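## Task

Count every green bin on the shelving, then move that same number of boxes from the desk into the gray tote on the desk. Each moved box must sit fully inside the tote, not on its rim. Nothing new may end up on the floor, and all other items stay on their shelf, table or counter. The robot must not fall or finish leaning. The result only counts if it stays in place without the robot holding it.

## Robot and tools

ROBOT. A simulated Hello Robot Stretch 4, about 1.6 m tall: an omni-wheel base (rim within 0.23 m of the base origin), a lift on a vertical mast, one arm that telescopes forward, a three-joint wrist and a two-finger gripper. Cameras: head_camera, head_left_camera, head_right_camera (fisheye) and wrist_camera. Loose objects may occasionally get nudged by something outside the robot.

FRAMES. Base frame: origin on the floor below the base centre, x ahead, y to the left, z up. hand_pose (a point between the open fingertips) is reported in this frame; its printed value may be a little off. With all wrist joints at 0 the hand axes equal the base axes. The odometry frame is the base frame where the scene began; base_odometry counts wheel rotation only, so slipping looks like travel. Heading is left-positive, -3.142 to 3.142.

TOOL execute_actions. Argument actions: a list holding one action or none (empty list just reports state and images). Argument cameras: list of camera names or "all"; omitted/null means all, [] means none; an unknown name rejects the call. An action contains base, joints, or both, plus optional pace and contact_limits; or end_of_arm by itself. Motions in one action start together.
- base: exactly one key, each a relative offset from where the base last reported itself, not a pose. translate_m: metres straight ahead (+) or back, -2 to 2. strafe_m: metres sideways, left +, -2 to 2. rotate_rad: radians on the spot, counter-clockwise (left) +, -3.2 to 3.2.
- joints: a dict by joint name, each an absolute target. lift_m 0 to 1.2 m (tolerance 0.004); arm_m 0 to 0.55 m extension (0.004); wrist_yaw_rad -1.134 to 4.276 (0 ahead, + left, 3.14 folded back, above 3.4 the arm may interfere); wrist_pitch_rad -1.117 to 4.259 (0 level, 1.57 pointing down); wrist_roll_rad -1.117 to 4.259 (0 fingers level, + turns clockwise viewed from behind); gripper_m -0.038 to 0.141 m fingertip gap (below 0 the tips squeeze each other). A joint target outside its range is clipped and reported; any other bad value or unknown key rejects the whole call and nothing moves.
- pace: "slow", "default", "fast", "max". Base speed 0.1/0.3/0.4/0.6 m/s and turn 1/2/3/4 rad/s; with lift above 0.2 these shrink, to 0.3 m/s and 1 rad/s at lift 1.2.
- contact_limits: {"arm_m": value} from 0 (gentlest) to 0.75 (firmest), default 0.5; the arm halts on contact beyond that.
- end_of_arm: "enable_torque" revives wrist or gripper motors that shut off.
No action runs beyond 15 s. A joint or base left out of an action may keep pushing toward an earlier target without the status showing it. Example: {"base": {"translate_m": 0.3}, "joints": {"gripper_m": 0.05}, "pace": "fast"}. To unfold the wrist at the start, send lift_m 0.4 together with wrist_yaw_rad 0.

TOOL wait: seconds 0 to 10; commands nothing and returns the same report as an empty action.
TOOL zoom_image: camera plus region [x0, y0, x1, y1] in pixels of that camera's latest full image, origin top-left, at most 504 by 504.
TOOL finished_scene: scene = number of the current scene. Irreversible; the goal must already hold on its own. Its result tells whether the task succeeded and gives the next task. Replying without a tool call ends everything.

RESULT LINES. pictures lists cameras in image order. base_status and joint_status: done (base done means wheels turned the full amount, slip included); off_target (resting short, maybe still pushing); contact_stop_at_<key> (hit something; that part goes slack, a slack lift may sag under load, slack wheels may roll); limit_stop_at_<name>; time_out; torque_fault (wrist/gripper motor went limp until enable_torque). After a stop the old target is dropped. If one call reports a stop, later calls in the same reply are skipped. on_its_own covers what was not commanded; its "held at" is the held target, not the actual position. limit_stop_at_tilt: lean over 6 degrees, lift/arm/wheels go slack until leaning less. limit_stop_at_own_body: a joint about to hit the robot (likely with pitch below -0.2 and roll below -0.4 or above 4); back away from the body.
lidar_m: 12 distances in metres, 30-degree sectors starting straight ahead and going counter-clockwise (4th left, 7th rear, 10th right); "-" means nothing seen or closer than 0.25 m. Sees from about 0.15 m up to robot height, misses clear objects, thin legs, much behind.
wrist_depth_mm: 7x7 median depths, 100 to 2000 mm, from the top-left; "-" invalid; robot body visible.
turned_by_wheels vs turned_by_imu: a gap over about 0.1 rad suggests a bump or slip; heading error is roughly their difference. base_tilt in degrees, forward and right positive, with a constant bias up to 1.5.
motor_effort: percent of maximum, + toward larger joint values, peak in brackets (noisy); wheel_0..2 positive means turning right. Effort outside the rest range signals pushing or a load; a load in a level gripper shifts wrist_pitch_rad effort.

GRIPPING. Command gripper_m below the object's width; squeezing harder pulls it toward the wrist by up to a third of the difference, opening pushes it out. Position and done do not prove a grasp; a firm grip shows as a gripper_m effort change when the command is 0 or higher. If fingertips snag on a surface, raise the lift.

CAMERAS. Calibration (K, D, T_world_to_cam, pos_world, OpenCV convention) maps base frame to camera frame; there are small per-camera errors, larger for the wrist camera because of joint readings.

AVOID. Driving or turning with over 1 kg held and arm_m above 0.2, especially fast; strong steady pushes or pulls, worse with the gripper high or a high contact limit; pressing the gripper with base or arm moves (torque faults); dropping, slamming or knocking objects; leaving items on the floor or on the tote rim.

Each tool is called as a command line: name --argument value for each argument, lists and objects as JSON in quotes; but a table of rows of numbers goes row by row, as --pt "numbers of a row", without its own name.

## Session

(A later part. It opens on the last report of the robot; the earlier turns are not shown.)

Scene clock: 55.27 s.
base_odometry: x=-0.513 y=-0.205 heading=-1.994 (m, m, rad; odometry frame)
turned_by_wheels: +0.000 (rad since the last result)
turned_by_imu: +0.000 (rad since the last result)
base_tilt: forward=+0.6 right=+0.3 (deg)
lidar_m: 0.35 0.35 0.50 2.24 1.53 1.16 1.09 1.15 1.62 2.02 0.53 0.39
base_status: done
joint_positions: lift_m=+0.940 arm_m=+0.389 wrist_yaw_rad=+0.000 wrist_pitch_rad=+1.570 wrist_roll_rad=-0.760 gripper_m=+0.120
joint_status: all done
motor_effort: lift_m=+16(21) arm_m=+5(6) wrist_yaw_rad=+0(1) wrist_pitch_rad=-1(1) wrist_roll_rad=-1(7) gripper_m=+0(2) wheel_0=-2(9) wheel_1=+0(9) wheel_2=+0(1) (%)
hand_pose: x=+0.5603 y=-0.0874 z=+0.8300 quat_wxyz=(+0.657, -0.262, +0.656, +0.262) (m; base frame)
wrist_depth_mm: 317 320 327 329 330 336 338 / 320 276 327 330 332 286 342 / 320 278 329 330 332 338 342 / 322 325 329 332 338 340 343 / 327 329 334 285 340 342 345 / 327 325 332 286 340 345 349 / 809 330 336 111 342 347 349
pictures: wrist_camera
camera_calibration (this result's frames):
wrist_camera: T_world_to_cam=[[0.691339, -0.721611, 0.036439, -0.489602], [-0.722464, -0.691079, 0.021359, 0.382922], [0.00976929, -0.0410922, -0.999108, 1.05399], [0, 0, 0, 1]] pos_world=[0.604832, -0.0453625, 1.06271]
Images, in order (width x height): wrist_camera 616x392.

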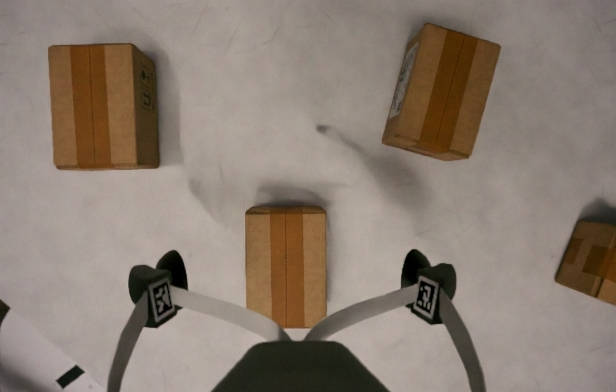

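execute_actions --actions '[{"joints":{"lift_m":0.868,"gripper_m":0.09},"pace":"max"}]' --cameras '["wrist_camera","head_camera"]'

Scene clock: 56.90 s.
base_odometry: x=-0.513 y=-0.205 heading=-1.994 (m, m, rad; odometry frame)
turned_by_wheels: +0.000 (rad since the last result)
turned_by_imu: +0.000 (rad since the last result)
base_tilt: forward=+0.6 right=+0.3 (deg)
lidar_m: 0.35 0.37 0.51 2.23 1.56 1.13 1.11 1.15 1.61 2.01 0.53 0.37
base_status: not commanded
joint_positions: lift_m=+0.868 arm_m=+0.389 wrist_yaw_rad=+0.000 wrist_pitch_rad=+1.570 wrist_roll_rad=-0.760 gripper_m=+0.090
joint_status: all done
motor_effort: lift_m=+16(16) arm_m=+5(5) wrist_yaw_rad=+0(0) wrist_pitch_rad=-2(2) wrist_roll_rad=-1(2) gripper_m=-1(1) wheel_0=-1(2) wheel_1=+0(0) wheel_2=+0(0) (%)
hand_pose: x=+0.5603 y=-0.0874 z=+0.7580 quat_wxyz=(+0.657, -0.262, +0.656, +0.262) (m; base frame)
wrist_depth_mm: 204 254 255 258 262 213 215 / 204 253 256 258 262 215 267 / 206 256 258 260 263 220 270 / 256 256 259 260 264 267 268 / 256 258 217 213 266 268 272 / 256 258 213 213 203 270 273 / 258 260 263 112 267 271 274
pictures: head_camera, wrist_camera
camera_calibration (this result's frames):
wrist_camera: T_world_to_cam=[[0.691323, -0.721628, 0.0364107, -0.486946], [-0.72248, -0.691061, 0.0213886, 0.384441], [0.00972742, -0.0410925, -0.999108, 0.982135], [0, 0, 0, 1]] pos_world=[0.604834, -0.0453636, 0.990766]
Images, in order (width x height): head_camera 420x560, wrist_camera 616x392.

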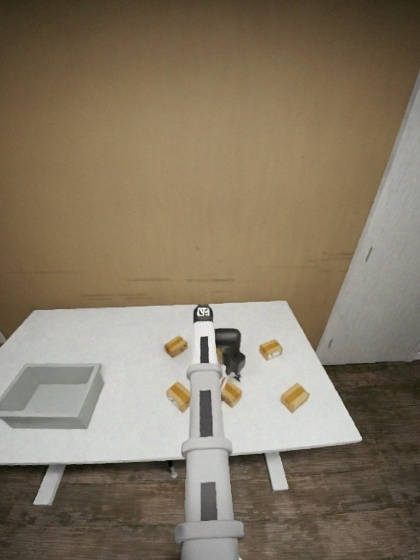

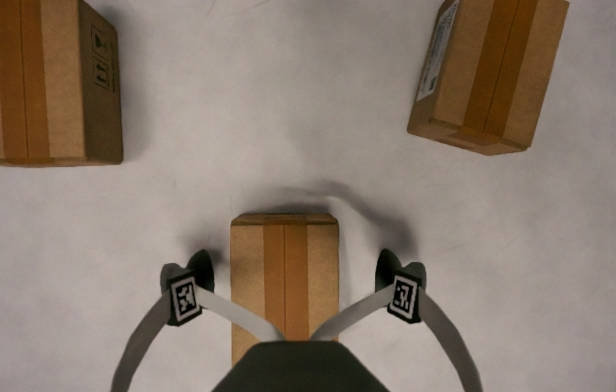

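execute_actions --actions '[{"joints":{"gripper_m":0.02},"pace":"max"}]' --cameras '["wrist_camera"]'

Scene clock: 58.63 s.
base_odometry: x=-0.513 y=-0.205 heading=-1.994 (m, m, rad; odometry frame)
turned_by_wheels: +0.000 (rad since the last result)
turned_by_imu: +0.000 (rad since the last result)
base_tilt: forward=+0.7 right=+0.3 (deg)
lidar_m: 0.35 0.37 0.51 2.23 1.58 1.14 1.08 1.15 1.64 2.02 0.52 0.38
base_status: not commanded
joint_positions: lift_m=+0.868 arm_m=+0.389 wrist_yaw_rad=+0.000 wrist_pitch_rad=+1.570 wrist_roll_rad=-0.760 gripper_m=+0.020
joint_status: all done
motor_effort: lift_m=+16(16) arm_m=+5(5) wrist_yaw_rad=+0(0) wrist_pitch_rad=+0(2) wrist_roll_rad=-1(1) gripper_m=-14(16) wheel_0=-2(2) wheel_1=+0(0) wheel_2=+0(0) (%)
hand_pose: x=+0.5603 y=-0.0874 z=+0.7580 quat_wxyz=(+0.657, -0.262, +0.656, +0.262) (m; base frame)
wrist_depth_mm: 203 253 254 258 259 213 214 / 204 255 256 258 260 215 267 / 205 255 257 260 264 220 270 / 255 256 259 262 264 268 271 / 255 257 260 200 265 270 272 / 257 258 193 203 192 271 273 / 258 260 263 111 270 273 276
pictures: wrist_camera
camera_calibration (this result's frames):
wrist_camera: T_world_to_cam=[[0.691325, -0.721626, 0.0364106, -0.486947], [-0.722479, -0.691062, 0.0213887, 0.38444], [0.0097274, -0.0410924, -0.999108, 0.982135], [0, 0, 0, 1]] pos_world=[0.604834, -0.0453635, 0.990766]
Images, in order (width x height): wrist_camera 616x392.

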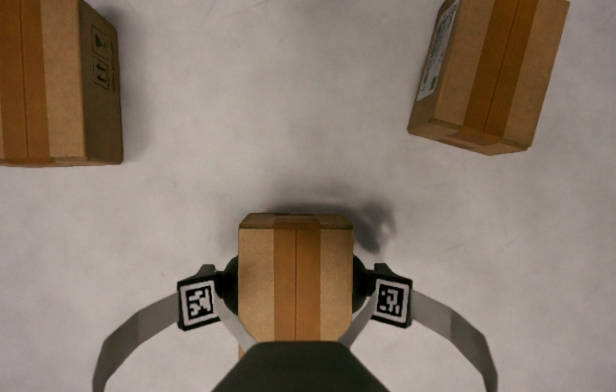

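execute_actions --actions '[{"joints":{"lift_m":1.06,"wrist_roll_rad":0.0},"pace":"max"}]' --cameras '[]'

execute_actions --actions '[{"base":{"strafe_m":0.62},"joints":{"arm_m":0.35},"pace":"max"}]' --cameras '["wrist_camera","head_camera"]'

Scene clock: 61.13 s.
base_odometry: x=-0.513 y=-0.205 heading=-1.994 (m, m, rad; odometry frame)
turned_by_wheels: +0.000 (rad since the last result)
turned_by_imu: +0.000 (rad since the last result)
base_tilt: forward=+0.6 right=+0.2 (deg)
lidar_m: 0.33 0.37 0.50 2.22 1.58 1.14 1.09 1.17 1.63 2.01 0.53 0.37
base_status: not commanded
joint_positions: lift_m=+1.060 arm_m=+0.389 wrist_yaw_rad=+0.000 wrist_pitch_rad=+1.570 wrist_roll_rad=+0.000 gripper_m=+0.020
joint_status: all done
motor_effort: lift_m=+24(28) arm_m=+5(5) wrist_yaw_rad=+0(0) wrist_pitch_rad=-1(2) wrist_roll_rad=+2(4) gripper_m=-15(15) wheel_0=-1(1) wheel_1=+0(0) wheel_2=+0(0) (%)
hand_pose: x=+0.5602 y=-0.0874 z=+0.9494 quat_wxyz=(+0.707, +0.000, +0.707, +0.000) (m; base frame)
wrist_depth_mm: 389 421 442 445 452 455 459 / 436 442 442 399 452 407 455 / 442 445 445 449 455 459 459 / 442 445 449 452 455 459 462 / 445 399 449 200 455 462 466 / 445 445 194 203 192 445 466 / 445 452 455 111 466 469 469
pictures: none
No camera images: the call's "cameras" was empty. Leave "cameras" out to get every camera's image.

Scene clock: 64.27 s.
base_odometry: x=+0.053 y=-0.459 heading=-1.994 (m, m, rad; odometry frame)
turned_by_wheels: +0.000 (rad since the last result)
turned_by_imu: +0.000 (rad since the last result)
base_tilt: forward=+0.6 right=+0.3 (deg)
lidar_m: 0.33 0.34 0.48 1.60 1.70 1.15 1.08 1.18 1.58 2.63 0.53 0.34
base_status: done
joint_positions: lift_m=+1.060 arm_m=+0.351 wrist_yaw_rad=+0.000 wrist_pitch_rad=+1.570 wrist_roll_rad=+0.000 gripper_m=+0.020
joint_status: all done
motor_effort: lift_m=+24(24) arm_m=-5(5) wrist_yaw_rad=+0(1) wrist_pitch_rad=+0(2) wrist_roll_rad=+2(2) gripper_m=-19(16) wheel_0=+1(11) wheel_1=+1(9) wheel_2=+0(1) (%)
hand_pose: x=+0.5220 y=-0.0874 z=+0.9494 quat_wxyz=(+0.707, +0.000, +0.707, +0.000) (m; base frame)
wrist_depth_mm: 433 439 442 449 449 449 455 / 433 436 442 445 452 455 459 / 439 347 439 449 349 459 462 / 439 368 445 449 427 459 466 / 442 368 449 200 382 462 466 / 445 340 195 203 193 466 473 / 445 449 449 111 466 469 469
pictures: head_camera, wrist_camera
camera_calibration (this result's frames):
wrist_camera: T_world_to_cam=[[0.00465319, -0.999346, 0.0358463, -0.132766], [-0.999767, -0.00389277, 0.0212542, 0.557662], [-0.0211007, -0.0359368, -0.999131, 1.19024], [0, 0, 0, 1]] pos_world=[0.583265, -0.0877345, 1.18212]
Images, in order (width x height): head_camera 420x560, wrist_camera 616x392.

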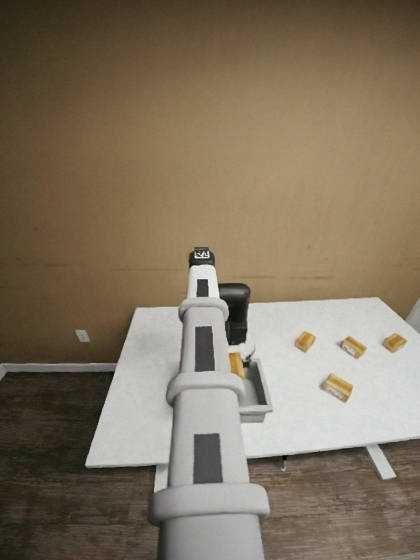

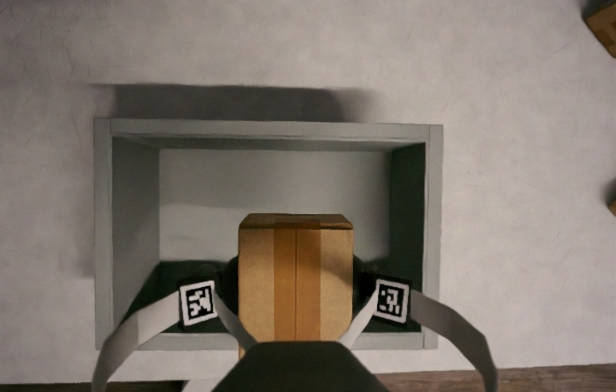

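zoom_image --camera "wrist_camera" --region '[60, 100, 500, 392]'

Region (60, 100, 500, 392) of wrist_camera's 616x392 image, scaled by 1.145; it fills the top 334 rows of this view, and the rest is white.

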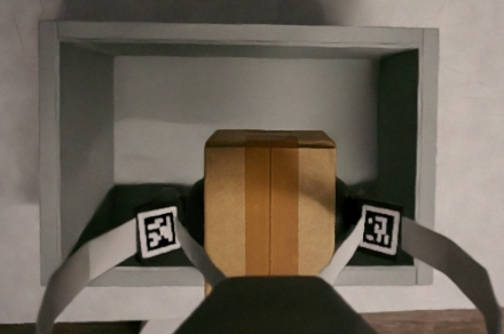

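execute_actions --actions '[{"base":{"strafe_m":0.02},"joints":{"arm_m":0.344,"lift_m":0.88},"pace":"fast"}]' --cameras '["wrist_camera"]'

Scene clock: 68.80 s.
base_odometry: x=+0.071 y=-0.467 heading=-1.994 (m, m, rad; odometry frame)
turned_by_wheels: +0.000 (rad since the last result)
turned_by_imu: +0.000 (rad since the last result)
base_tilt: forward=+0.7 right=+0.3 (deg)
lidar_m: 0.34 0.34 0.48 1.57 1.67 1.14 1.10 1.14 1.60 2.65 0.52 0.35
base_status: done
joint_positions: lift_m=+0.880 arm_m=+0.345 wrist_yaw_rad=+0.000 wrist_pitch_rad=+1.570 wrist_roll_rad=+0.000 gripper_m=+0.020
joint_status: all done
motor_effort: lift_m=+16(24) arm_m=-5(7) wrist_yaw_rad=+0(0) wrist_pitch_rad=-1(2) wrist_roll_rad=+3(2) gripper_m=-20(15) wheel_0=-1(10) wheel_1=+0(11) wheel_2=+0(1) (%)
hand_pose: x=+0.5160 y=-0.0874 z=+0.7700 quat_wxyz=(+0.707, +0.000, +0.707, +0.000) (m; base frame)
wrist_depth_mm: 259 264 267 271 271 274 277 / 172 171 169 167 166 163 162 / 204 265 267 268 272 257 200 / 206 266 268 271 273 273 200 / 206 266 268 200 274 272 199 / 206 268 193 202 193 253 198 / 206 240 265 111 270 238 197
pictures: wrist_camera
camera_calibration (this result's frames):
wrist_camera: T_world_to_cam=[[0.00466878, -0.999346, 0.0358464, -0.126317], [-0.999767, -0.00390924, 0.0212296, 0.555499], [-0.0210756, -0.0359372, -0.999132, 1.01092], [0, 0, 0, 1]] pos_world=[0.577265, -0.0877334, 1.00278]
Images, in order (width x height): wrist_camera 616x392.

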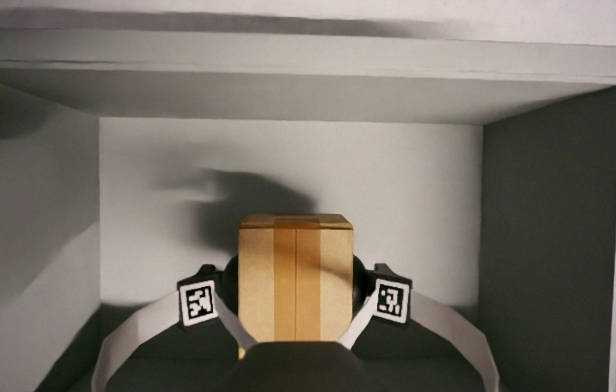

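execute_actions --actions '[{"joints":{"gripper_m":0.085,"lift_m":0.872},"pace":"max"}]' --cameras '["wrist_camera"]'

Scene clock: 70.43 s.
base_odometry: x=+0.071 y=-0.467 heading=-1.994 (m, m, rad; odometry frame)
turned_by_wheels: +0.000 (rad since the last result)
turned_by_imu: +0.000 (rad since the last result)
base_tilt: forward=+0.6 right=+0.3 (deg)
lidar_m: 0.33 0.36 0.48 1.56 1.69 1.17 1.09 1.16 1.59 2.66 0.51 0.37
base_status: not commanded
joint_positions: lift_m=+0.872 arm_m=+0.345 wrist_yaw_rad=+0.000 wrist_pitch_rad=+1.570 wrist_roll_rad=+0.000 gripper_m=+0.085
joint_status: all done
motor_effort: lift_m=+16(17) arm_m=-5(5) wrist_yaw_rad=+0(0) wrist_pitch_rad=-2(0) wrist_roll_rad=+3(3) gripper_m=+1(15) wheel_0=-2(2) wheel_1=+0(0) wheel_2=+0(0) (%)
hand_pose: x=+0.5160 y=-0.0874 z=+0.7620 quat_wxyz=(+0.707, +0.000, +0.707, +0.000) (m; base frame)
wrist_depth_mm: 140 142 144 145 263 266 270 / 172 171 169 168 165 163 162 / 204 257 259 263 265 256 200 / 204 257 259 264 266 266 200 / 206 260 259 215 267 267 200 / 205 259 213 215 202 270 199 / 206 247 264 112 268 238 198
pictures: wrist_camera
camera_calibration (this result's frames):
wrist_camera: T_world_to_cam=[[0.00466896, -0.999346, 0.0358464, -0.126029], [-0.999767, -0.0039097, 0.021222, 0.555674], [-0.021068, -0.0359372, -0.999132, 1.00289], [0, 0, 0, 1]] pos_world=[0.577262, -0.0877334, 0.994745]
Images, in order (width x height): wrist_camera 616x392.

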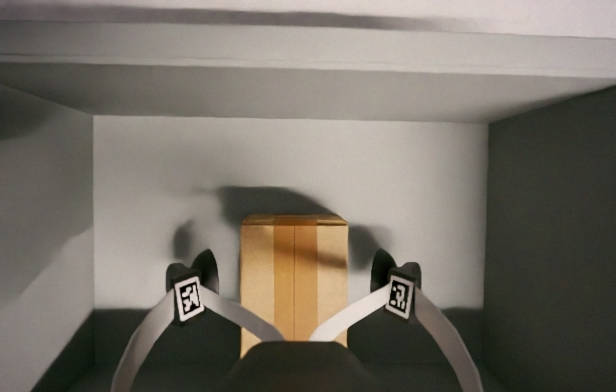

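execute_actions --actions '[{"joints":{"lift_m":0.985},"pace":"max"}]' --cameras '[]'

execute_actions --actions '[{"base":{"strafe_m":-0.46},"joints":{"arm_m":0.382,"wrist_roll_rad":-0.78,"gripper_m":0.10},"pace":"max"}]' --cameras '["wrist_camera"]'

Scene clock: 71.80 s.
base_odometry: x=+0.071 y=-0.467 heading=-1.994 (m, m, rad; odometry frame)
turned_by_wheels: +0.000 (rad since the last result)
turned_by_imu: +0.000 (rad since the last result)
base_tilt: forward=+0.7 right=+0.3 (deg)
lidar_m: 0.33 0.34 0.49 1.56 1.70 1.14 1.08 1.15 1.60 2.66 0.51 0.35
base_status: not commanded
joint_positions: lift_m=+0.985 arm_m=+0.345 wrist_yaw_rad=+0.000 wrist_pitch_rad=+1.570 wrist_roll_rad=+0.000 gripper_m=+0.085
joint_status: all done
motor_effort: lift_m=+23(28) arm_m=-5(5) wrist_yaw_rad=+0(0) wrist_pitch_rad=-1(0) wrist_roll_rad=+2(2) gripper_m=-4(3) wheel_0=-2(2) wheel_1=+0(0) wheel_2=+0(0) (%)
hand_pose: x=+0.5160 y=-0.0874 z=+0.8744 quat_wxyz=(+0.707, +0.000, +0.707, +0.000) (m; base frame)
wrist_depth_mm: 362 366 368 375 375 377 382 / 364 366 368 370 379 382 384 / 364 296 368 373 370 273 384 / 368 317 370 373 373 291 389 / 368 322 373 325 377 289 392 / 373 278 216 329 202 310 392 / 370 257 265 111 270 268 392
pictures: none
No camera images: the call's "cameras" was empty. Leave "cameras" out to get every camera's image.

Scene clock: 74.37 s.
base_odometry: x=-0.349 y=-0.278 heading=-1.994 (m, m, rad; odometry frame)
turned_by_wheels: +0.000 (rad since the last result)
turned_by_imu: +0.000 (rad since the last result)
base_tilt: forward=+0.7 right=+0.3 (deg)
lidar_m: 0.34 0.34 0.49 2.05 2.14 1.13 1.09 1.15 1.62 2.20 0.50 0.35
base_status: done
joint_positions: lift_m=+0.985 arm_m=+0.381 wrist_yaw_rad=+0.000 wrist_pitch_rad=+1.570 wrist_roll_rad=-0.780 gripper_m=+0.100
joint_status: all done
motor_effort: lift_m=+23(24) arm_m=+5(5) wrist_yaw_rad=+0(1) wrist_pitch_rad=-2(2) wrist_roll_rad=+0(3) gripper_m=+0(3) wheel_0=-2(11) wheel_1=+1(10) wheel_2=+0(1) (%)
hand_pose: x=+0.5523 y=-0.0874 z=+0.8744 quat_wxyz=(+0.654, -0.269, +0.654, +0.269) (m; base frame)
wrist_depth_mm: 359 364 366 373 340 329 384 / 364 366 370 375 379 382 384 / 366 368 373 377 379 384 392 / 364 370 375 375 382 387 362 / 368 373 375 330 382 389 340 / 854 373 375 382 202 389 392 / 866 375 379 111 392 392 394
pictures: wrist_camera
camera_calibration (this result's frames):
wrist_camera: T_world_to_cam=[[0.705631, -0.707643, 0.0364297, -0.492356], [-0.708501, -0.705386, 0.0213928, 0.367204], [0.0105585, -0.0409059, -0.999107, 1.09802], [0, 0, 0, 1]] pos_world=[0.595993, -0.0444758, 1.10712]
Images, in order (width x height): wrist_camera 616x392.

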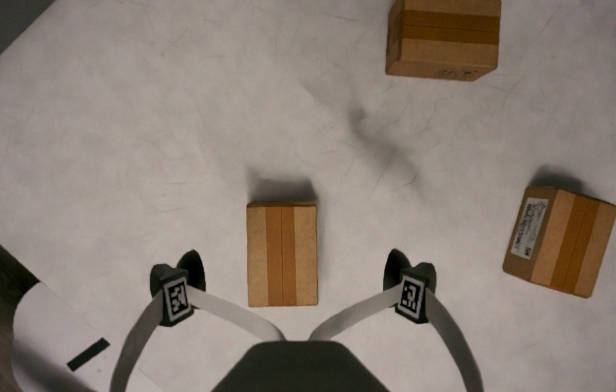

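execute_actions --actions '[{"joints":{"lift_m":0.868,"arm_m":0.372},"pace":"max"}]' --cameras '["wrist_camera"]'

execute_actions --actions '[{"joints":{"gripper_m":0.025},"pace":"max"}]' --cameras '["wrist_camera"]'

Scene clock: 75.77 s.
base_odometry: x=-0.349 y=-0.278 heading=-1.994 (m, m, rad; odometry frame)
turned_by_wheels: +0.000 (rad since the last result)
turned_by_imu: +0.000 (rad since the last result)
base_tilt: forward=+0.7 right=+0.3 (deg)
lidar_m: 0.34 0.37 0.49 2.04 2.17 1.15 1.09 1.15 1.63 2.21 0.50 0.37
base_status: not commanded
joint_positions: lift_m=+0.868 arm_m=+0.373 wrist_yaw_rad=+0.000 wrist_pitch_rad=+1.570 wrist_roll_rad=-0.780 gripper_m=+0.100
joint_status: all done
motor_effort: lift_m=+16(21) arm_m=-5(5) wrist_yaw_rad=+0(0) wrist_pitch_rad=-1(1) wrist_roll_rad=-1(1) gripper_m=+1(1) wheel_0=-3(2) wheel_1=+1(1) wheel_2=+0(0) (%)
hand_pose: x=+0.5440 y=-0.0874 z=+0.7580 quat_wxyz=(+0.654, -0.269, +0.654, +0.269) (m; base frame)
wrist_depth_mm: 250 252 255 257 260 263 264 / 252 254 257 259 262 265 266 / 253 255 259 260 264 265 267 / 254 256 259 260 266 268 270 / 255 258 260 213 265 268 271 / 257 258 211 213 202 271 272 / 257 260 264 111 267 271 273
pictures: wrist_camera
camera_calibration (this result's frames):
wrist_camera: T_world_to_cam=[[0.705501, -0.707778, 0.0362997, -0.482122], [-0.708633, -0.705249, 0.0215234, 0.363818], [0.0103665, -0.0409079, -0.999109, 0.981946], [0, 0, 0, 1]] pos_world=[0.587772, -0.0444843, 0.990741]
Images, in order (width x height): wrist_camera 616x392.

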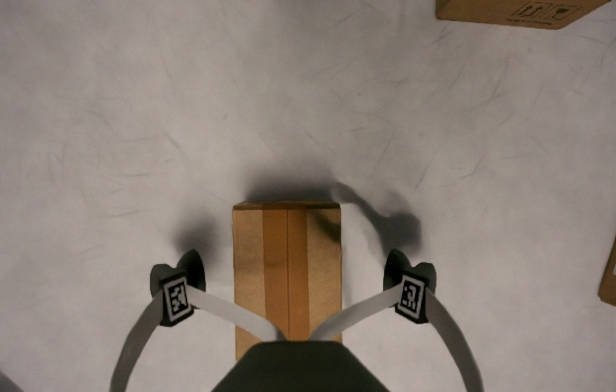

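Scene clock: 77.33 s.
base_odometry: x=-0.349 y=-0.278 heading=-1.994 (m, m, rad; odometry frame)
turned_by_wheels: +0.000 (rad since the last result)
turned_by_imu: +0.000 (rad since the last result)
base_tilt: forward=+0.5 right=+0.3 (deg)
lidar_m: 0.35 0.37 0.47 2.05 2.18 1.14 1.08 1.17 1.62 2.19 0.50 0.34
base_status: not commanded
joint_positions: lift_m=+0.868 arm_m=+0.373 wrist_yaw_rad=+0.000 wrist_pitch_rad=+1.570 wrist_roll_rad=-0.780 gripper_m=+0.025
joint_status: all done
motor_effort: lift_m=+16(16) arm_m=-5(5) wrist_yaw_rad=+0(1) wrist_pitch_rad=-1(3) wrist_roll_rad=+0(1) gripper_m=-11(10) wheel_0=-2(3) wheel_1=+1(1) wheel_2=+0(0) (%)
hand_pose: x=+0.5440 y=-0.0874 z=+0.7580 quat_wxyz=(+0.654, -0.269, +0.654, +0.269) (m; base frame)
wrist_depth_mm: 251 253 256 258 260 263 264 / 251 254 257 258 260 264 267 / 254 255 258 260 263 265 268 / 253 256 257 260 265 267 268 / 256 257 259 202 266 267 272 / 256 259 195 203 190 268 273 / 257 260 262 112 270 272 274
pictures: wrist_camera
camera_calibration (this result's frames):
wrist_camera: T_world_to_cam=[[0.705501, -0.707778, 0.0362998, -0.482121], [-0.708633, -0.705249, 0.0215232, 0.363817], [0.0103668, -0.0409079, -0.999109, 0.981946], [0, 0, 0, 1]] pos_world=[0.58777, -0.0444843, 0.990741]
Images, in order (width x height): wrist_camera 616x392.

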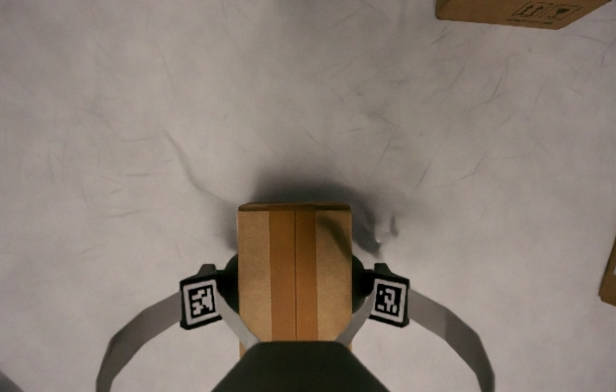

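execute_actions --actions '[{"base":{"strafe_m":0.525},"joints":{"lift_m":1.01,"arm_m":0.395,"wrist_roll_rad":0.0},"pace":"max"}]' --cameras '["wrist_camera"]'

Scene clock: 80.77 s.
base_odometry: x=+0.130 y=-0.494 heading=-1.994 (m, m, rad; odometry frame)
turned_by_wheels: +0.000 (rad since the last result)
turned_by_imu: +0.000 (rad since the last result)
base_tilt: forward=+0.6 right=+0.3 (deg)
lidar_m: 0.33 0.35 1.59 1.52 1.63 1.11 1.08 1.16 1.58 2.70 0.50 0.36
base_status: done
joint_positions: lift_m=+1.010 arm_m=+0.394 wrist_yaw_rad=+0.000 wrist_pitch_rad=+1.570 wrist_roll_rad=+0.000 gripper_m=+0.025
joint_status: all done
motor_effort: lift_m=+23(28) arm_m=+5(7) wrist_yaw_rad=+0(0) wrist_pitch_rad=-2(2) wrist_roll_rad=+2(7) gripper_m=-13(14) wheel_0=-1(12) wheel_1=-1(10) wheel_2=+0(1) (%)
hand_pose: x=+0.5652 y=-0.0874 z=+0.8994 quat_wxyz=(+0.707, +0.000, +0.707, +0.000) (m; base frame)
wrist_depth_mm: 384 392 394 399 399 407 407 / 389 394 397 399 404 407 407 / 392 392 397 397 404 413 410 / 394 397 279 283 404 357 291 / 389 399 279 202 407 402 301 / 394 399 195 203 191 373 317 / 397 402 285 111 359 330 317
pictures: wrist_camera
camera_calibration (this result's frames):
wrist_camera: T_world_to_cam=[[0.00489435, -0.999345, 0.0358461, -0.131312], [-0.999764, -0.00413221, 0.0213047, 0.601849], [-0.0211426, -0.0359419, -0.99913, 1.14126], [0, 0, 0, 1]] pos_world=[0.626479, -0.0877197, 1.13215]
Images, in order (width x height): wrist_camera 616x392.

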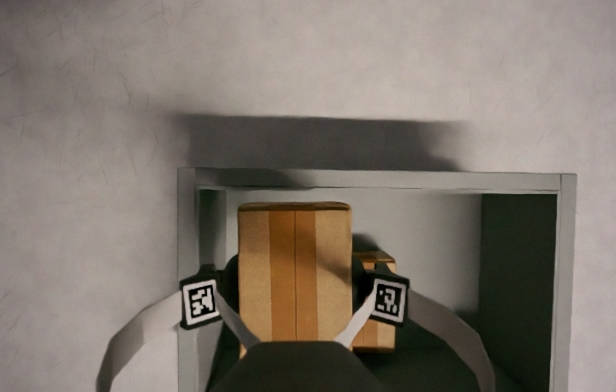

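zoom_image --camera "wrist_camera" --region '[160, 150, 440, 370]'

Region (160, 150, 440, 370) of wrist_camera's 616x392 image, scaled by 1.800; it fills the top 396 rows of this view, and the rest is white.

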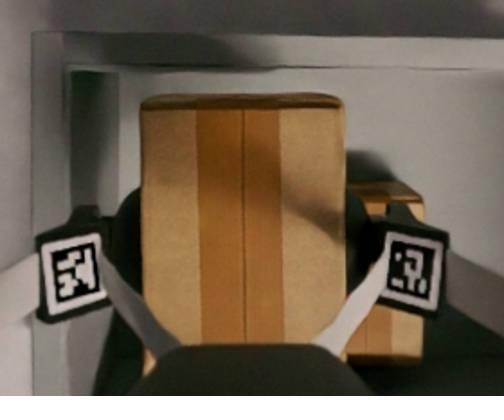

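execute_actions --actions '[{"base":{"strafe_m":0.007},"joints":{"arm_m":0.401,"lift_m":0.95},"pace":"fast"}]' --cameras '["wrist_camera"]'

Scene clock: 84.07 s.
base_odometry: x=+0.136 y=-0.497 heading=-1.994 (m, m, rad; odometry frame)
turned_by_wheels: +0.000 (rad since the last result)
turned_by_imu: +0.000 (rad since the last result)
base_tilt: forward=+0.7 right=+0.3 (deg)
lidar_m: 0.32 0.34 1.55 1.50 1.60 1.14 1.09 1.15 1.58 2.71 0.50 0.35
base_status: done
joint_positions: lift_m=+0.950 arm_m=+0.400 wrist_yaw_rad=+0.000 wrist_pitch_rad=+1.571 wrist_roll_rad=+0.000 gripper_m=+0.025
joint_status: all done
motor_effort: lift_m=+15(22) arm_m=+5(5) wrist_yaw_rad=+0(0) wrist_pitch_rad=-5(4) wrist_roll_rad=+2(2) gripper_m=-13(12) wheel_0=+1(10) wheel_1=+0(8) wheel_2=+0(0) (%)
hand_pose: x=+0.5710 y=-0.0874 z=+0.8400 quat_wxyz=(+0.707, +0.000, +0.707, +0.000) (m; base frame)
wrist_depth_mm: 329 332 334 340 340 345 345 / 330 332 334 342 343 343 351 / 330 336 338 340 343 351 353 / 332 336 221 224 345 343 283 / 336 340 223 203 345 349 298 / 338 340 194 203 191 351 297 / 340 340 246 112 298 343 297
pictures: wrist_camera
camera_calibration (this result's frames):
wrist_camera: T_world_to_cam=[[0.00474109, -0.999346, 0.0358425, -0.129121], [-0.999749, -0.00395177, 0.0220605, 0.608257], [-0.0219045, -0.035938, -0.999114, 1.08248], [0, 0, 0, 1]] pos_world=[0.632427, -0.0877308, 1.07273]
Images, in order (width x height): wrist_camera 616x392.

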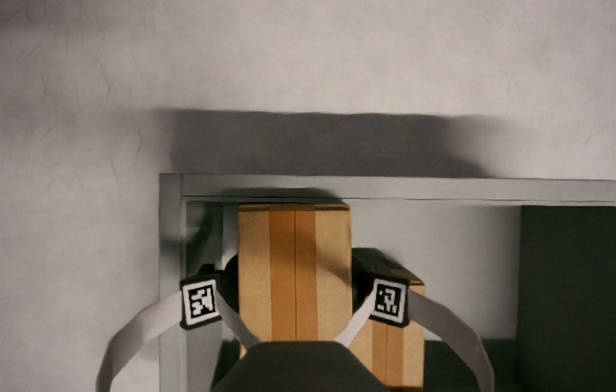

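execute_actions --actions '[{"joints":{"arm_m":0.397,"lift_m":0.882},"pace":"default"}]' --cameras '["wrist_camera"]'

Scene clock: 85.50 s.
base_odometry: x=+0.136 y=-0.497 heading=-1.994 (m, m, rad; odometry frame)
turned_by_wheels: +0.000 (rad since the last result)
turned_by_imu: +0.000 (rad since the last result)
base_tilt: forward=+0.5 right=+0.3 (deg)
lidar_m: 0.33 0.36 1.58 1.50 1.63 1.13 1.09 1.16 1.62 2.72 0.51 0.34
base_status: not commanded
joint_positions: lift_m=+0.882 arm_m=+0.398 wrist_yaw_rad=+0.000 wrist_pitch_rad=+1.570 wrist_roll_rad=+0.000 gripper_m=+0.025
joint_status: all done
motor_effort: lift_m=+15(16) arm_m=-5(5) wrist_yaw_rad=+0(0) wrist_pitch_rad=+0(4) wrist_roll_rad=+2(2) gripper_m=-15(13) wheel_0=+0(0) wheel_1=-1(0) wheel_2=+0(0) (%)
hand_pose: x=+0.5690 y=-0.0874 z=+0.7721 quat_wxyz=(+0.707, +0.000, +0.707, +0.000) (m; base frame)
wrist_depth_mm: 263 266 268 272 274 277 281 / 265 268 271 274 274 278 281 / 266 270 272 274 276 281 283 / 268 153 155 156 157 159 160 / 271 159 213 202 277 279 282 / 271 159 194 204 190 282 283 / 271 160 244 111 229 281 283
pictures: wrist_camera
camera_calibration (this result's frames):
wrist_camera: T_world_to_cam=[[0.00467806, -0.999346, 0.0358455, -0.126643], [-0.999763, -0.00391221, 0.0214059, 0.608274], [-0.0212517, -0.0359372, -0.999128, 1.01418], [0, 0, 0, 1]] pos_world=[0.630276, -0.0877333, 1.00482]
Images, in order (width x height): wrist_camera 616x392.

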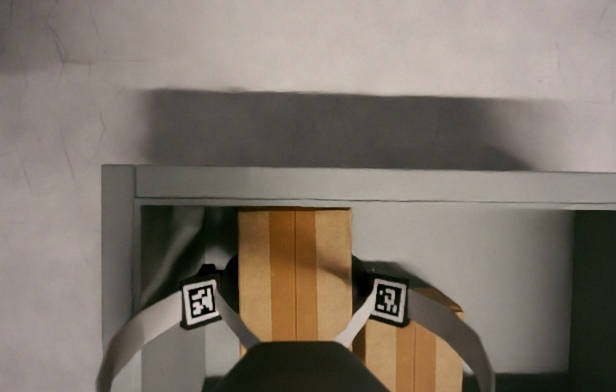

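execute_actions --actions '[{"joints":{"gripper_m":0.07},"pace":"max"}]' --cameras '["wrist_camera"]'

Scene clock: 86.93 s.
base_odometry: x=+0.136 y=-0.497 heading=-1.994 (m, m, rad; odometry frame)
turned_by_wheels: +0.000 (rad since the last result)
turned_by_imu: +0.000 (rad since the last result)
base_tilt: forward=+0.6 right=+0.4 (deg)
lidar_m: 0.30 0.34 1.58 1.51 1.61 1.14 1.08 1.13 1.58 2.70 0.51 0.34
base_status: not commanded
joint_positions: lift_m=+0.882 arm_m=+0.398 wrist_yaw_rad=+0.000 wrist_pitch_rad=+1.570 wrist_roll_rad=+0.000 gripper_m=+0.070
joint_status: all done
motor_effort: lift_m=+15(15) arm_m=-5(5) wrist_yaw_rad=+0(0) wrist_pitch_rad=-2(2) wrist_roll_rad=+1(2) gripper_m=+0(13) wheel_0=+0(0) wheel_1=-1(0) wheel_2=+0(0) (%)
hand_pose: x=+0.5690 y=-0.0874 z=+0.7721 quat_wxyz=(+0.707, +0.000, +0.707, +0.000) (m; base frame)
wrist_depth_mm: 264 267 270 272 274 278 281 / 265 270 271 272 276 279 281 / 267 267 273 273 278 281 283 / 267 154 155 157 158 160 160 / 271 160 223 224 277 281 281 / 270 159 200 225 208 281 283 / 271 156 273 111 229 282 286
pictures: wrist_camera
camera_calibration (this result's frames):
wrist_camera: T_world_to_cam=[[0.00467764, -0.999346, 0.0358455, -0.126642], [-0.999763, -0.00391178, 0.021406, 0.608274], [-0.0212518, -0.0359372, -0.999128, 1.01418], [0, 0, 0, 1]] pos_world=[0.630275, -0.0877333, 1.00482]
Images, in order (width x height): wrist_camera 616x392.

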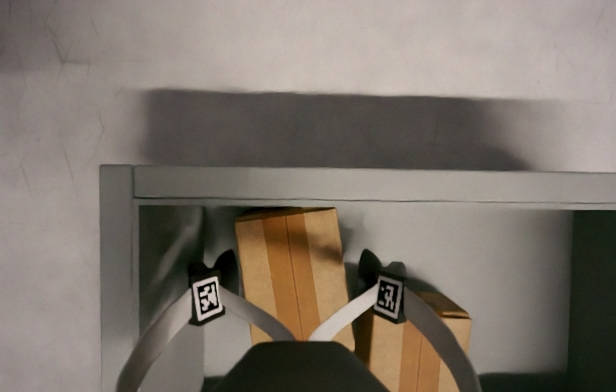

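execute_actions --actions '[{"joints":{"lift_m":1.0},"pace":"max"}]' --cameras '["wrist_camera"]'

execute_actions --actions '[{"base":{"strafe_m":-0.542},"joints":{"arm_m":0.534,"wrist_yaw_rad":1.2,"wrist_roll_rad":2.02,"gripper_m":0.10},"pace":"max"}]' --cameras '["wrist_camera","head_camera"]'

Scene clock: 89.13 s.
base_odometry: x=+0.136 y=-0.497 heading=-1.994 (m, m, rad; odometry frame)
turned_by_wheels: +0.000 (rad since the last result)
turned_by_imu: +0.000 (rad since the last result)
base_tilt: forward=+0.6 right=+0.3 (deg)
lidar_m: 0.32 0.35 1.57 1.50 1.61 1.13 1.09 1.16 1.61 2.74 0.51 0.37
base_status: not commanded
joint_positions: lift_m=+1.000 arm_m=+0.398 wrist_yaw_rad=+0.000 wrist_pitch_rad=+1.570 wrist_roll_rad=+0.000 gripper_m=+0.070
joint_status: all done
motor_effort: lift_m=+23(29) arm_m=-5(5) wrist_yaw_rad=+0(0) wrist_pitch_rad=-1(0) wrist_roll_rad=+2(2) gripper_m=-4(4) wheel_0=+0(0) wheel_1=+0(1) wheel_2=+0(0) (%)
hand_pose: x=+0.5690 y=-0.0874 z=+0.8894 quat_wxyz=(+0.707, +0.000, +0.707, +0.000) (m; base frame)
wrist_depth_mm: 377 379 384 389 392 394 399 / 377 382 387 389 392 397 399 / 382 384 389 389 394 397 402 / 384 384 272 340 394 366 282 / 387 389 286 342 397 397 294 / 384 387 198 345 218 399 293 / 387 389 286 111 349 343 293
pictures: wrist_camera
camera_calibration (this result's frames):
wrist_camera: T_world_to_cam=[[0.00467854, -0.999346, 0.035846, -0.13085], [-0.999765, -0.00391649, 0.0212999, 0.60588], [-0.0211456, -0.0359373, -0.99913, 1.13137], [0, 0, 0, 1]] pos_world=[0.630273, -0.087733, 1.12217]
Images, in order (width x height): wrist_camera 616x392.

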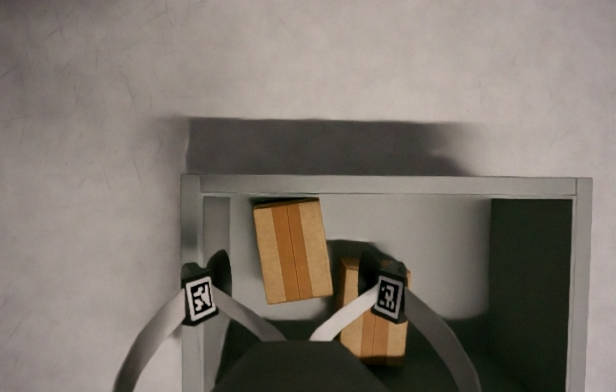

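Scene clock: 91.97 s.
base_odometry: x=-0.358 y=-0.274 heading=-1.994 (m, m, rad; odometry frame)
turned_by_wheels: +0.000 (rad since the last result)
turned_by_imu: +0.000 (rad since the last result)
base_tilt: forward=+0.6 right=+0.3 (deg)
lidar_m: 0.35 0.36 0.50 2.05 2.18 1.14 1.09 1.16 1.60 2.19 0.53 0.35
base_status: done
joint_positions: lift_m=+1.000 arm_m=+0.533 wrist_yaw_rad=+1.200 wrist_pitch_rad=+1.570 wrist_roll_rad=+2.020 gripper_m=+0.100
joint_status: all done
motor_effort: lift_m=+23(23) arm_m=+5(7) wrist_yaw_rad=+0(5) wrist_pitch_rad=+0(4) wrist_roll_rad=+1(6) gripper_m=+2(0) wheel_0=+1(12) wheel_1=+2(9) wheel_2=+0(1) (%)
hand_pose: x=+0.7856 y=-0.0314 z=+0.8894 quat_wxyz=(+0.649, +0.282, +0.649, -0.281) (m; base frame)
wrist_depth_mm: 377 379 379 387 387 389 392 / 377 377 382 387 389 345 394 / 379 382 384 389 389 370 399 / 377 384 389 389 397 397 402 / 384 387 392 345 397 404 404 / 387 389 394 397 208 404 410 / 389 394 394 111 404 410 407
pictures: head_camera, wrist_camera
camera_calibration (this result's frames):
wrist_camera: T_world_to_cam=[[-0.727477, -0.685239, 0.0349959, 0.509882], [-0.684916, 0.728278, 0.0223862, 0.597333], [-0.0408267, -0.00768379, -0.999137, 1.15432], [0, 0, 0, 1]] pos_world=[0.827178, -0.0767637, 1.12211]
Images, in order (width x height): head_camera 420x560, wrist_camera 616x392.

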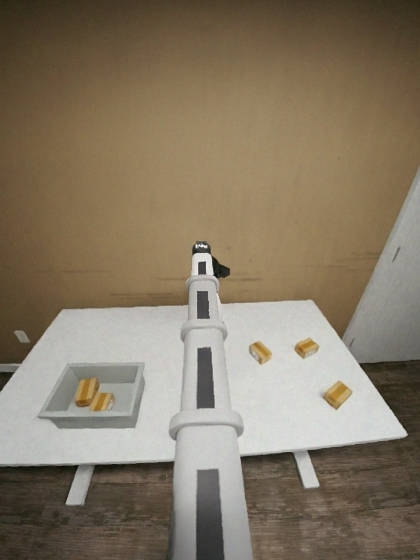

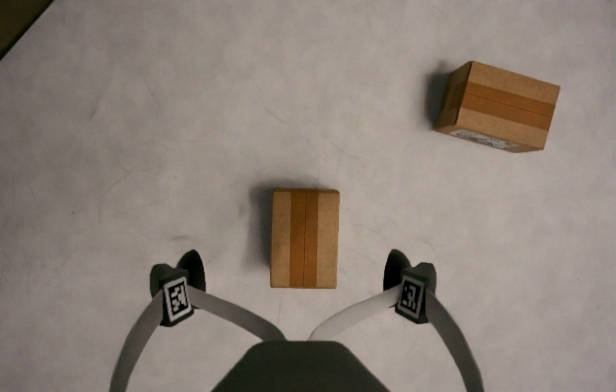

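execute_actions --actions '[{"base":{"strafe_m":-0.012},"joints":{"lift_m":0.868},"pace":"max"}]' --cameras '["wrist_camera"]'

execute_actions --actions '[{"joints":{"gripper_m":0.025},"pace":"max"}]' --cameras '["wrist_camera"]'

Scene clock: 93.47 s.
base_odometry: x=-0.369 y=-0.269 heading=-1.994 (m, m, rad; odometry frame)
turned_by_wheels: +0.000 (rad since the last result)
turned_by_imu: +0.000 (rad since the last result)
base_tilt: forward=+0.6 right=+0.3 (deg)
lidar_m: 0.32 0.37 0.50 2.04 2.19 1.15 1.11 1.16 1.62 2.17 0.54 0.35
base_status: done
joint_positions: lift_m=+0.868 arm_m=+0.533 wrist_yaw_rad=+1.200 wrist_pitch_rad=+1.570 wrist_roll_rad=+2.020 gripper_m=+0.100
joint_status: all done
motor_effort: lift_m=+16(17) arm_m=+5(5) wrist_yaw_rad=+1(0) wrist_pitch_rad=-1(1) wrist_roll_rad=+1(2) gripper_m=+3(1) wheel_0=+1(11) wheel_1=-2(7) wheel_2=+0(0) (%)
hand_pose: x=+0.7856 y=-0.0314 z=+0.7580 quat_wxyz=(+0.649, +0.282, +0.649, -0.281) (m; base frame)
wrist_depth_mm: 249 251 254 256 257 260 219 / 251 253 255 257 259 259 213 / 253 255 256 258 259 264 265 / 255 257 257 260 262 265 266 / 256 257 258 212 263 267 270 / 257 258 212 213 202 270 272 / 260 260 264 111 267 272 272
pictures: wrist_camera
camera_calibration (this result's frames):
wrist_camera: T_world_to_cam=[[-0.727475, -0.685241, 0.034997, 0.514485], [-0.684919, 0.728276, 0.0223857, 0.600282], [-0.0408271, -0.00768502, -0.999137, 1.02299], [0, 0, 0, 1]] pos_world=[0.827185, -0.0767629, 0.990664]
Images, in order (width x height): wrist_camera 616x392.

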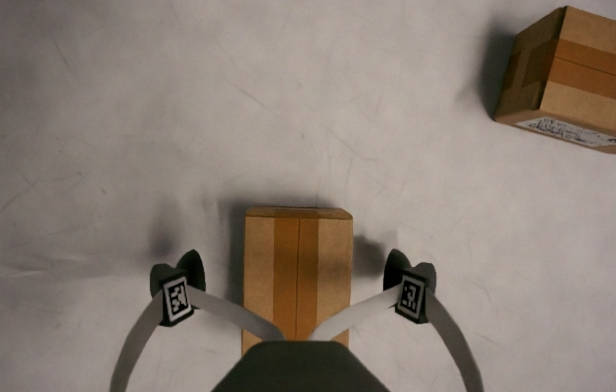

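Scene clock: 95.03 s.
base_odometry: x=-0.369 y=-0.269 heading=-1.994 (m, m, rad; odometry frame)
turned_by_wheels: +0.000 (rad since the last result)
turned_by_imu: +0.000 (rad since the last result)
base_tilt: forward=+0.6 right=+0.3 (deg)
lidar_m: 0.33 0.35 0.47 2.06 2.19 1.13 1.08 1.17 1.61 2.16 0.51 0.37
base_status: not commanded
joint_positions: lift_m=+0.868 arm_m=+0.533 wrist_yaw_rad=+1.200 wrist_pitch_rad=+1.570 wrist_roll_rad=+2.020 gripper_m=+0.025
joint_status: all done
motor_effort: lift_m=+16(16) arm_m=+5(5) wrist_yaw_rad=+0(1) wrist_pitch_rad=+2(0) wrist_roll_rad=+2(2) gripper_m=-14(15) wheel_0=+1(1) wheel_1=-2(2) wheel_2=+0(0) (%)
hand_pose: x=+0.7856 y=-0.0315 z=+0.7580 quat_wxyz=(+0.649, +0.282, +0.649, -0.281) (m; base frame)
wrist_depth_mm: 248 251 254 255 256 259 220 / 250 254 254 256 257 259 213 / 254 254 256 258 260 264 264 / 253 255 257 259 263 264 266 / 255 257 258 200 264 266 268 / 256 259 194 202 191 267 272 / 258 260 264 111 267 268 273
pictures: wrist_camera
camera_calibration (this result's frames):
wrist_camera: T_world_to_cam=[[-0.727474, -0.685239, 0.0350486, 0.514431], [-0.684918, 0.728277, 0.0223611, 0.600308], [-0.0408478, -0.00773831, -0.999135, 1.023], [0, 0, 0, 1]] pos_world=[0.827184, -0.0767659, 0.990665]
Images, in order (width x height): wrist_camera 616x392.

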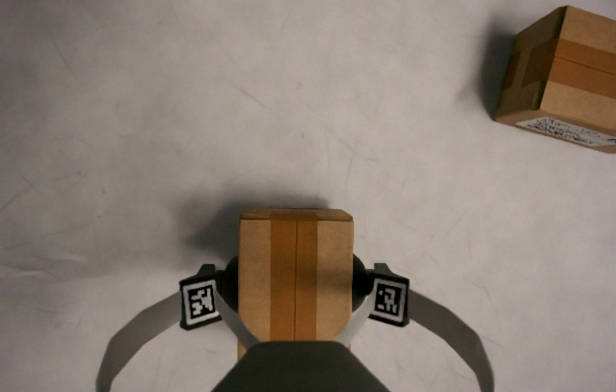

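execute_actions --actions '[{"base":{"strafe_m":0.407},"joints":{"lift_m":1.02,"arm_m":0.402,"wrist_roll_rad":0.0,"wrist_yaw_rad":0.0},"pace":"max"}]' --cameras '["wrist_camera"]'

Scene clock: 98.00 s.
base_odometry: x=+0.003 y=-0.437 heading=-1.994 (m, m, rad; odometry frame)
turned_by_wheels: +0.000 (rad since the last result)
turned_by_imu: +0.000 (rad since the last result)
base_tilt: forward=+0.6 right=+0.3 (deg)
lidar_m: 0.32 0.33 0.47 1.64 1.78 1.16 1.10 1.16 1.60 2.56 0.51 0.35
base_status: done
joint_positions: lift_m=+1.020 arm_m=+0.403 wrist_yaw_rad=+0.000 wrist_pitch_rad=+1.570 wrist_roll_rad=+0.000 gripper_m=+0.025
joint_status: all done
motor_effort: lift_m=+23(28) arm_m=-5(7) wrist_yaw_rad=-1(7) wrist_pitch_rad=-1(1) wrist_roll_rad=-1(5) gripper_m=-12(13) wheel_0=+0(11) wheel_1=-3(11) wheel_2=+0(0) (%)
hand_pose: x=+0.5740 y=-0.0874 z=+0.9094 quat_wxyz=(+0.707, +0.000, +0.707, +0.000) (m; base frame)
wrist_depth_mm: 394 399 402 407 410 413 421 / 399 399 404 404 410 415 418 / 397 402 407 407 418 418 421 / 291 353 402 294 413 421 418 / 322 355 387 200 413 427 430 / 322 357 195 202 191 421 424 / 324 364 359 111 424 427 430
pictures: wrist_camera
camera_calibration (this result's frames):
wrist_camera: T_world_to_cam=[[0.00408247, -0.999349, 0.0358453, -0.131246], [-0.999767, -0.00331829, 0.0213525, 0.610436], [-0.0212197, -0.0359241, -0.999129, 1.15146], [0, 0, 0, 1]] pos_world=[0.635263, -0.0877697, 1.14213]
Images, in order (width x height): wrist_camera 616x392.

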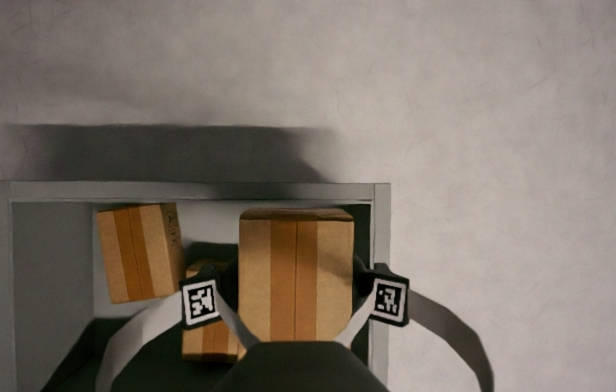

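execute_actions --actions '[{"base":{"strafe_m":0.006},"joints":{"arm_m":0.399,"lift_m":0.96},"pace":"fast"}]' --cameras '["wrist_camera"]'

Scene clock: 99.30 s.
base_odometry: x=+0.008 y=-0.439 heading=-1.994 (m, m, rad; odometry frame)
turned_by_wheels: +0.000 (rad since the last result)
turned_by_imu: +0.000 (rad since the last result)
base_tilt: forward=+0.6 right=+0.3 (deg)
lidar_m: 0.32 0.37 0.49 1.64 1.76 1.15 1.08 1.15 1.62 2.57 0.52 0.33
base_status: done
joint_positions: lift_m=+0.960 arm_m=+0.400 wrist_yaw_rad=+0.000 wrist_pitch_rad=+1.570 wrist_roll_rad=+0.000 gripper_m=+0.025
joint_status: all done
motor_effort: lift_m=+15(21) arm_m=-5(6) wrist_yaw_rad=+0(1) wrist_pitch_rad=-1(1) wrist_roll_rad=+0(1) gripper_m=-14(17) wheel_0=-1(10) wheel_1=+0(6) wheel_2=+0(1) (%)
hand_pose: x=+0.5710 y=-0.0874 z=+0.8501 quat_wxyz=(+0.707, +0.000, +0.707, +0.000) (m; base frame)
wrist_depth_mm: 340 340 345 349 351 357 357 / 343 342 347 349 353 357 362 / 342 345 347 353 355 357 362 / 283 296 347 236 244 362 364 / 297 296 343 200 243 364 364 / 298 298 194 203 190 364 366 / 314 338 300 111 276 364 370
pictures: wrist_camera
camera_calibration (this result's frames):
wrist_camera: T_world_to_cam=[[0.00394192, -0.99935, 0.0358455, -0.129027], [-0.999768, -0.00318007, 0.0212859, 0.608815], [-0.021158, -0.0359211, -0.999131, 1.09207], [0, 0, 0, 1]] pos_world=[0.632288, -0.0877782, 1.08279]
Images, in order (width x height): wrist_camera 616x392.

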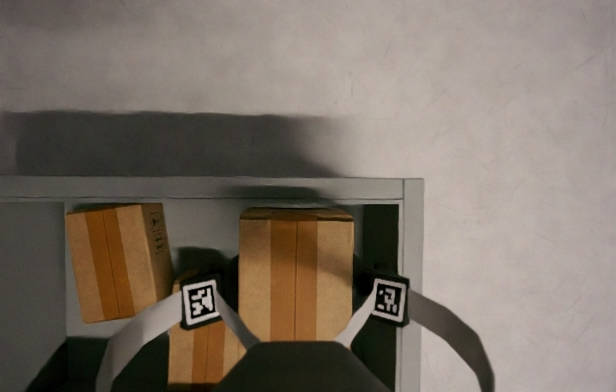

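execute_actions --actions '[{"joints":{"lift_m":0.882},"pace":"default"}]' --cameras '["wrist_camera"]'

Scene clock: 100.87 s.
base_odometry: x=+0.008 y=-0.439 heading=-1.994 (m, m, rad; odometry frame)
turned_by_wheels: +0.000 (rad since the last result)
turned_by_imu: +0.000 (rad since the last result)
base_tilt: forward=+0.7 right=+0.3 (deg)
lidar_m: 0.34 0.35 0.49 1.65 1.75 1.13 1.07 1.14 1.63 2.59 0.53 0.36
base_status: not commanded
joint_positions: lift_m=+0.882 arm_m=+0.400 wrist_yaw_rad=+0.000 wrist_pitch_rad=+1.570 wrist_roll_rad=+0.000 gripper_m=+0.025
joint_status: all done
motor_effort: lift_m=+15(15) arm_m=-5(5) wrist_yaw_rad=+0(0) wrist_pitch_rad=-1(1) wrist_roll_rad=-1(1) gripper_m=-12(16) wheel_0=-1(1) wheel_1=+0(0) wheel_2=+0(0) (%)
hand_pose: x=+0.5710 y=-0.0874 z=+0.7721 quat_wxyz=(+0.707, +0.000, +0.707, +0.000) (m; base frame)
wrist_depth_mm: 264 266 270 272 273 277 281 / 266 268 271 273 276 277 281 / 267 268 272 274 277 281 281 / 152 154 155 156 159 279 282 / 218 267 271 201 218 164 286 / 220 221 193 202 189 161 289 / 222 222 224 111 216 163 287
pictures: wrist_camera
camera_calibration (this result's frames):
wrist_camera: T_world_to_cam=[[0.00394225, -0.99935, 0.0358455, -0.126232], [-0.999768, -0.0031804, 0.0212859, 0.610472], [-0.021158, -0.0359211, -0.999131, 1.01418], [0, 0, 0, 1]] pos_world=[0.632286, -0.0877782, 1.00482]
Images, in order (width x height): wrist_camera 616x392.

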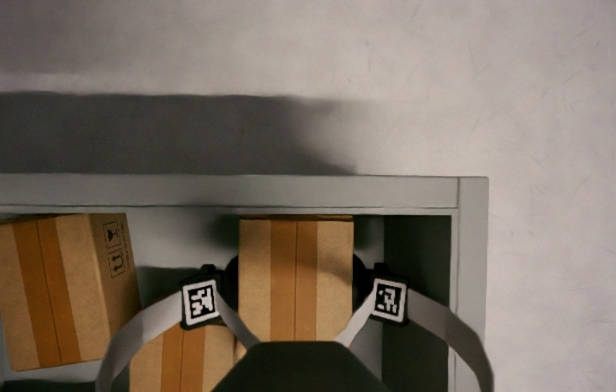

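execute_actions --actions '[{"joints":{"gripper_m":0.07,"lift_m":0.878},"pace":"max"}]' --cameras '["wrist_camera"]'

execute_actions --actions '[{"joints":{"lift_m":1.02},"pace":"max"}]' --cameras '["wrist_camera","head_camera"]'

Scene clock: 102.37 s.
base_odometry: x=+0.008 y=-0.439 heading=-1.994 (m, m, rad; odometry frame)
turned_by_wheels: +0.000 (rad since the last result)
turned_by_imu: +0.000 (rad since the last result)
base_tilt: forward=+0.6 right=+0.3 (deg)
lidar_m: 0.32 0.35 0.50 1.66 1.75 1.16 1.07 1.15 1.59 2.59 0.48 0.36
base_status: not commanded
joint_positions: lift_m=+0.878 arm_m=+0.400 wrist_yaw_rad=+0.000 wrist_pitch_rad=+1.570 wrist_roll_rad=+0.000 gripper_m=+0.070
joint_status: all done
motor_effort: lift_m=+17(16) arm_m=-5(5) wrist_yaw_rad=+0(1) wrist_pitch_rad=-1(3) wrist_roll_rad=-1(2) gripper_m=-2(13) wheel_0=-2(2) wheel_1=+0(0) wheel_2=+0(0) (%)
hand_pose: x=+0.5710 y=-0.0874 z=+0.7680 quat_wxyz=(+0.707, +0.000, +0.707, +0.000) (m; base frame)
wrist_depth_mm: 262 264 266 267 271 273 274 / 262 264 267 270 271 273 277 / 264 266 266 271 273 274 278 / 148 150 151 153 154 276 278 / 214 265 230 220 220 167 282 / 216 226 198 222 195 166 282 / 216 220 220 112 218 158 285
pictures: wrist_camera
camera_calibration (this result's frames):
wrist_camera: T_world_to_cam=[[0.00394194, -0.99935, 0.0358455, -0.126084], [-0.999768, -0.00317981, 0.0212939, 0.610546], [-0.021166, -0.0359211, -0.99913, 1.01005], [0, 0, 0, 1]] pos_world=[0.63228, -0.0877782, 1.00069]
Images, in order (width x height): wrist_camera 616x392.

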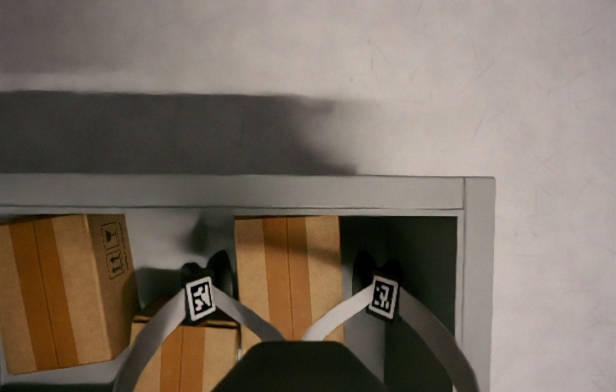

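Scene clock: 103.40 s.
base_odometry: x=+0.008 y=-0.439 heading=-1.994 (m, m, rad; odometry frame)
turned_by_wheels: +0.000 (rad since the last result)
turned_by_imu: +0.000 (rad since the last result)
base_tilt: forward=+0.7 right=+0.3 (deg)
lidar_m: 0.34 0.36 0.48 1.65 1.77 1.16 1.08 1.17 1.59 2.60 0.49 0.35
base_status: not commanded
joint_positions: lift_m=+1.020 arm_m=+0.400 wrist_yaw_rad=+0.000 wrist_pitch_rad=+1.570 wrist_roll_rad=+0.000 gripper_m=+0.070
joint_status: all done
motor_effort: lift_m=+23(26) arm_m=-5(5) wrist_yaw_rad=+0(1) wrist_pitch_rad=-1(1) wrist_roll_rad=-1(1) gripper_m=-2(1) wheel_0=-2(2) wheel_1=+0(0) wheel_2=+0(0) (%)
hand_pose: x=+0.5710 y=-0.0874 z=+0.9094 quat_wxyz=(+0.707, +0.000, +0.707, +0.000) (m; base frame)
wrist_depth_mm: 397 397 402 407 413 418 418 / 397 404 404 407 415 413 415 / 399 402 407 410 415 415 418 / 286 355 404 359 415 418 424 / 312 357 387 364 382 424 427 / 314 394 199 413 218 427 427 / 314 359 359 111 424 424 427
pictures: head_camera, wrist_camera
camera_calibration (this result's frames):
wrist_camera: T_world_to_cam=[[0.00394919, -0.99935, 0.0358454, -0.131159], [-0.999768, -0.00318652, 0.0213089, 0.607508], [-0.0211808, -0.0359213, -0.99913, 1.15142], [0, 0, 0, 1]] pos_world=[0.632273, -0.0877778, 1.14217]
Images, in order (width x height): head_camera 420x560, wrist_camera 616x392.

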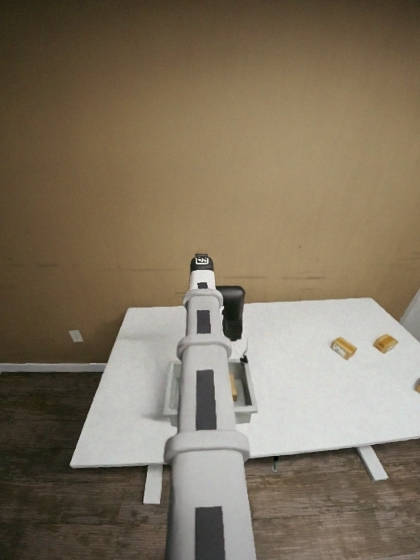

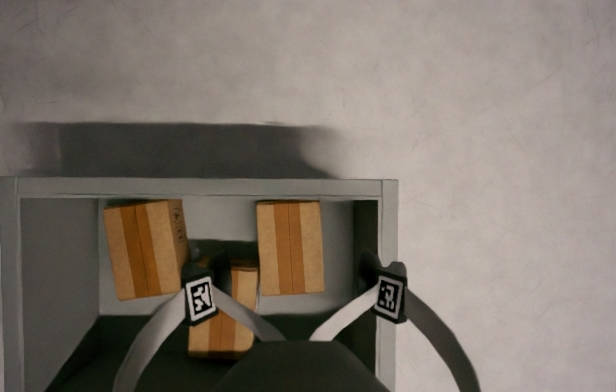

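finished_scene --scene 1

The scene is finished: the task was done.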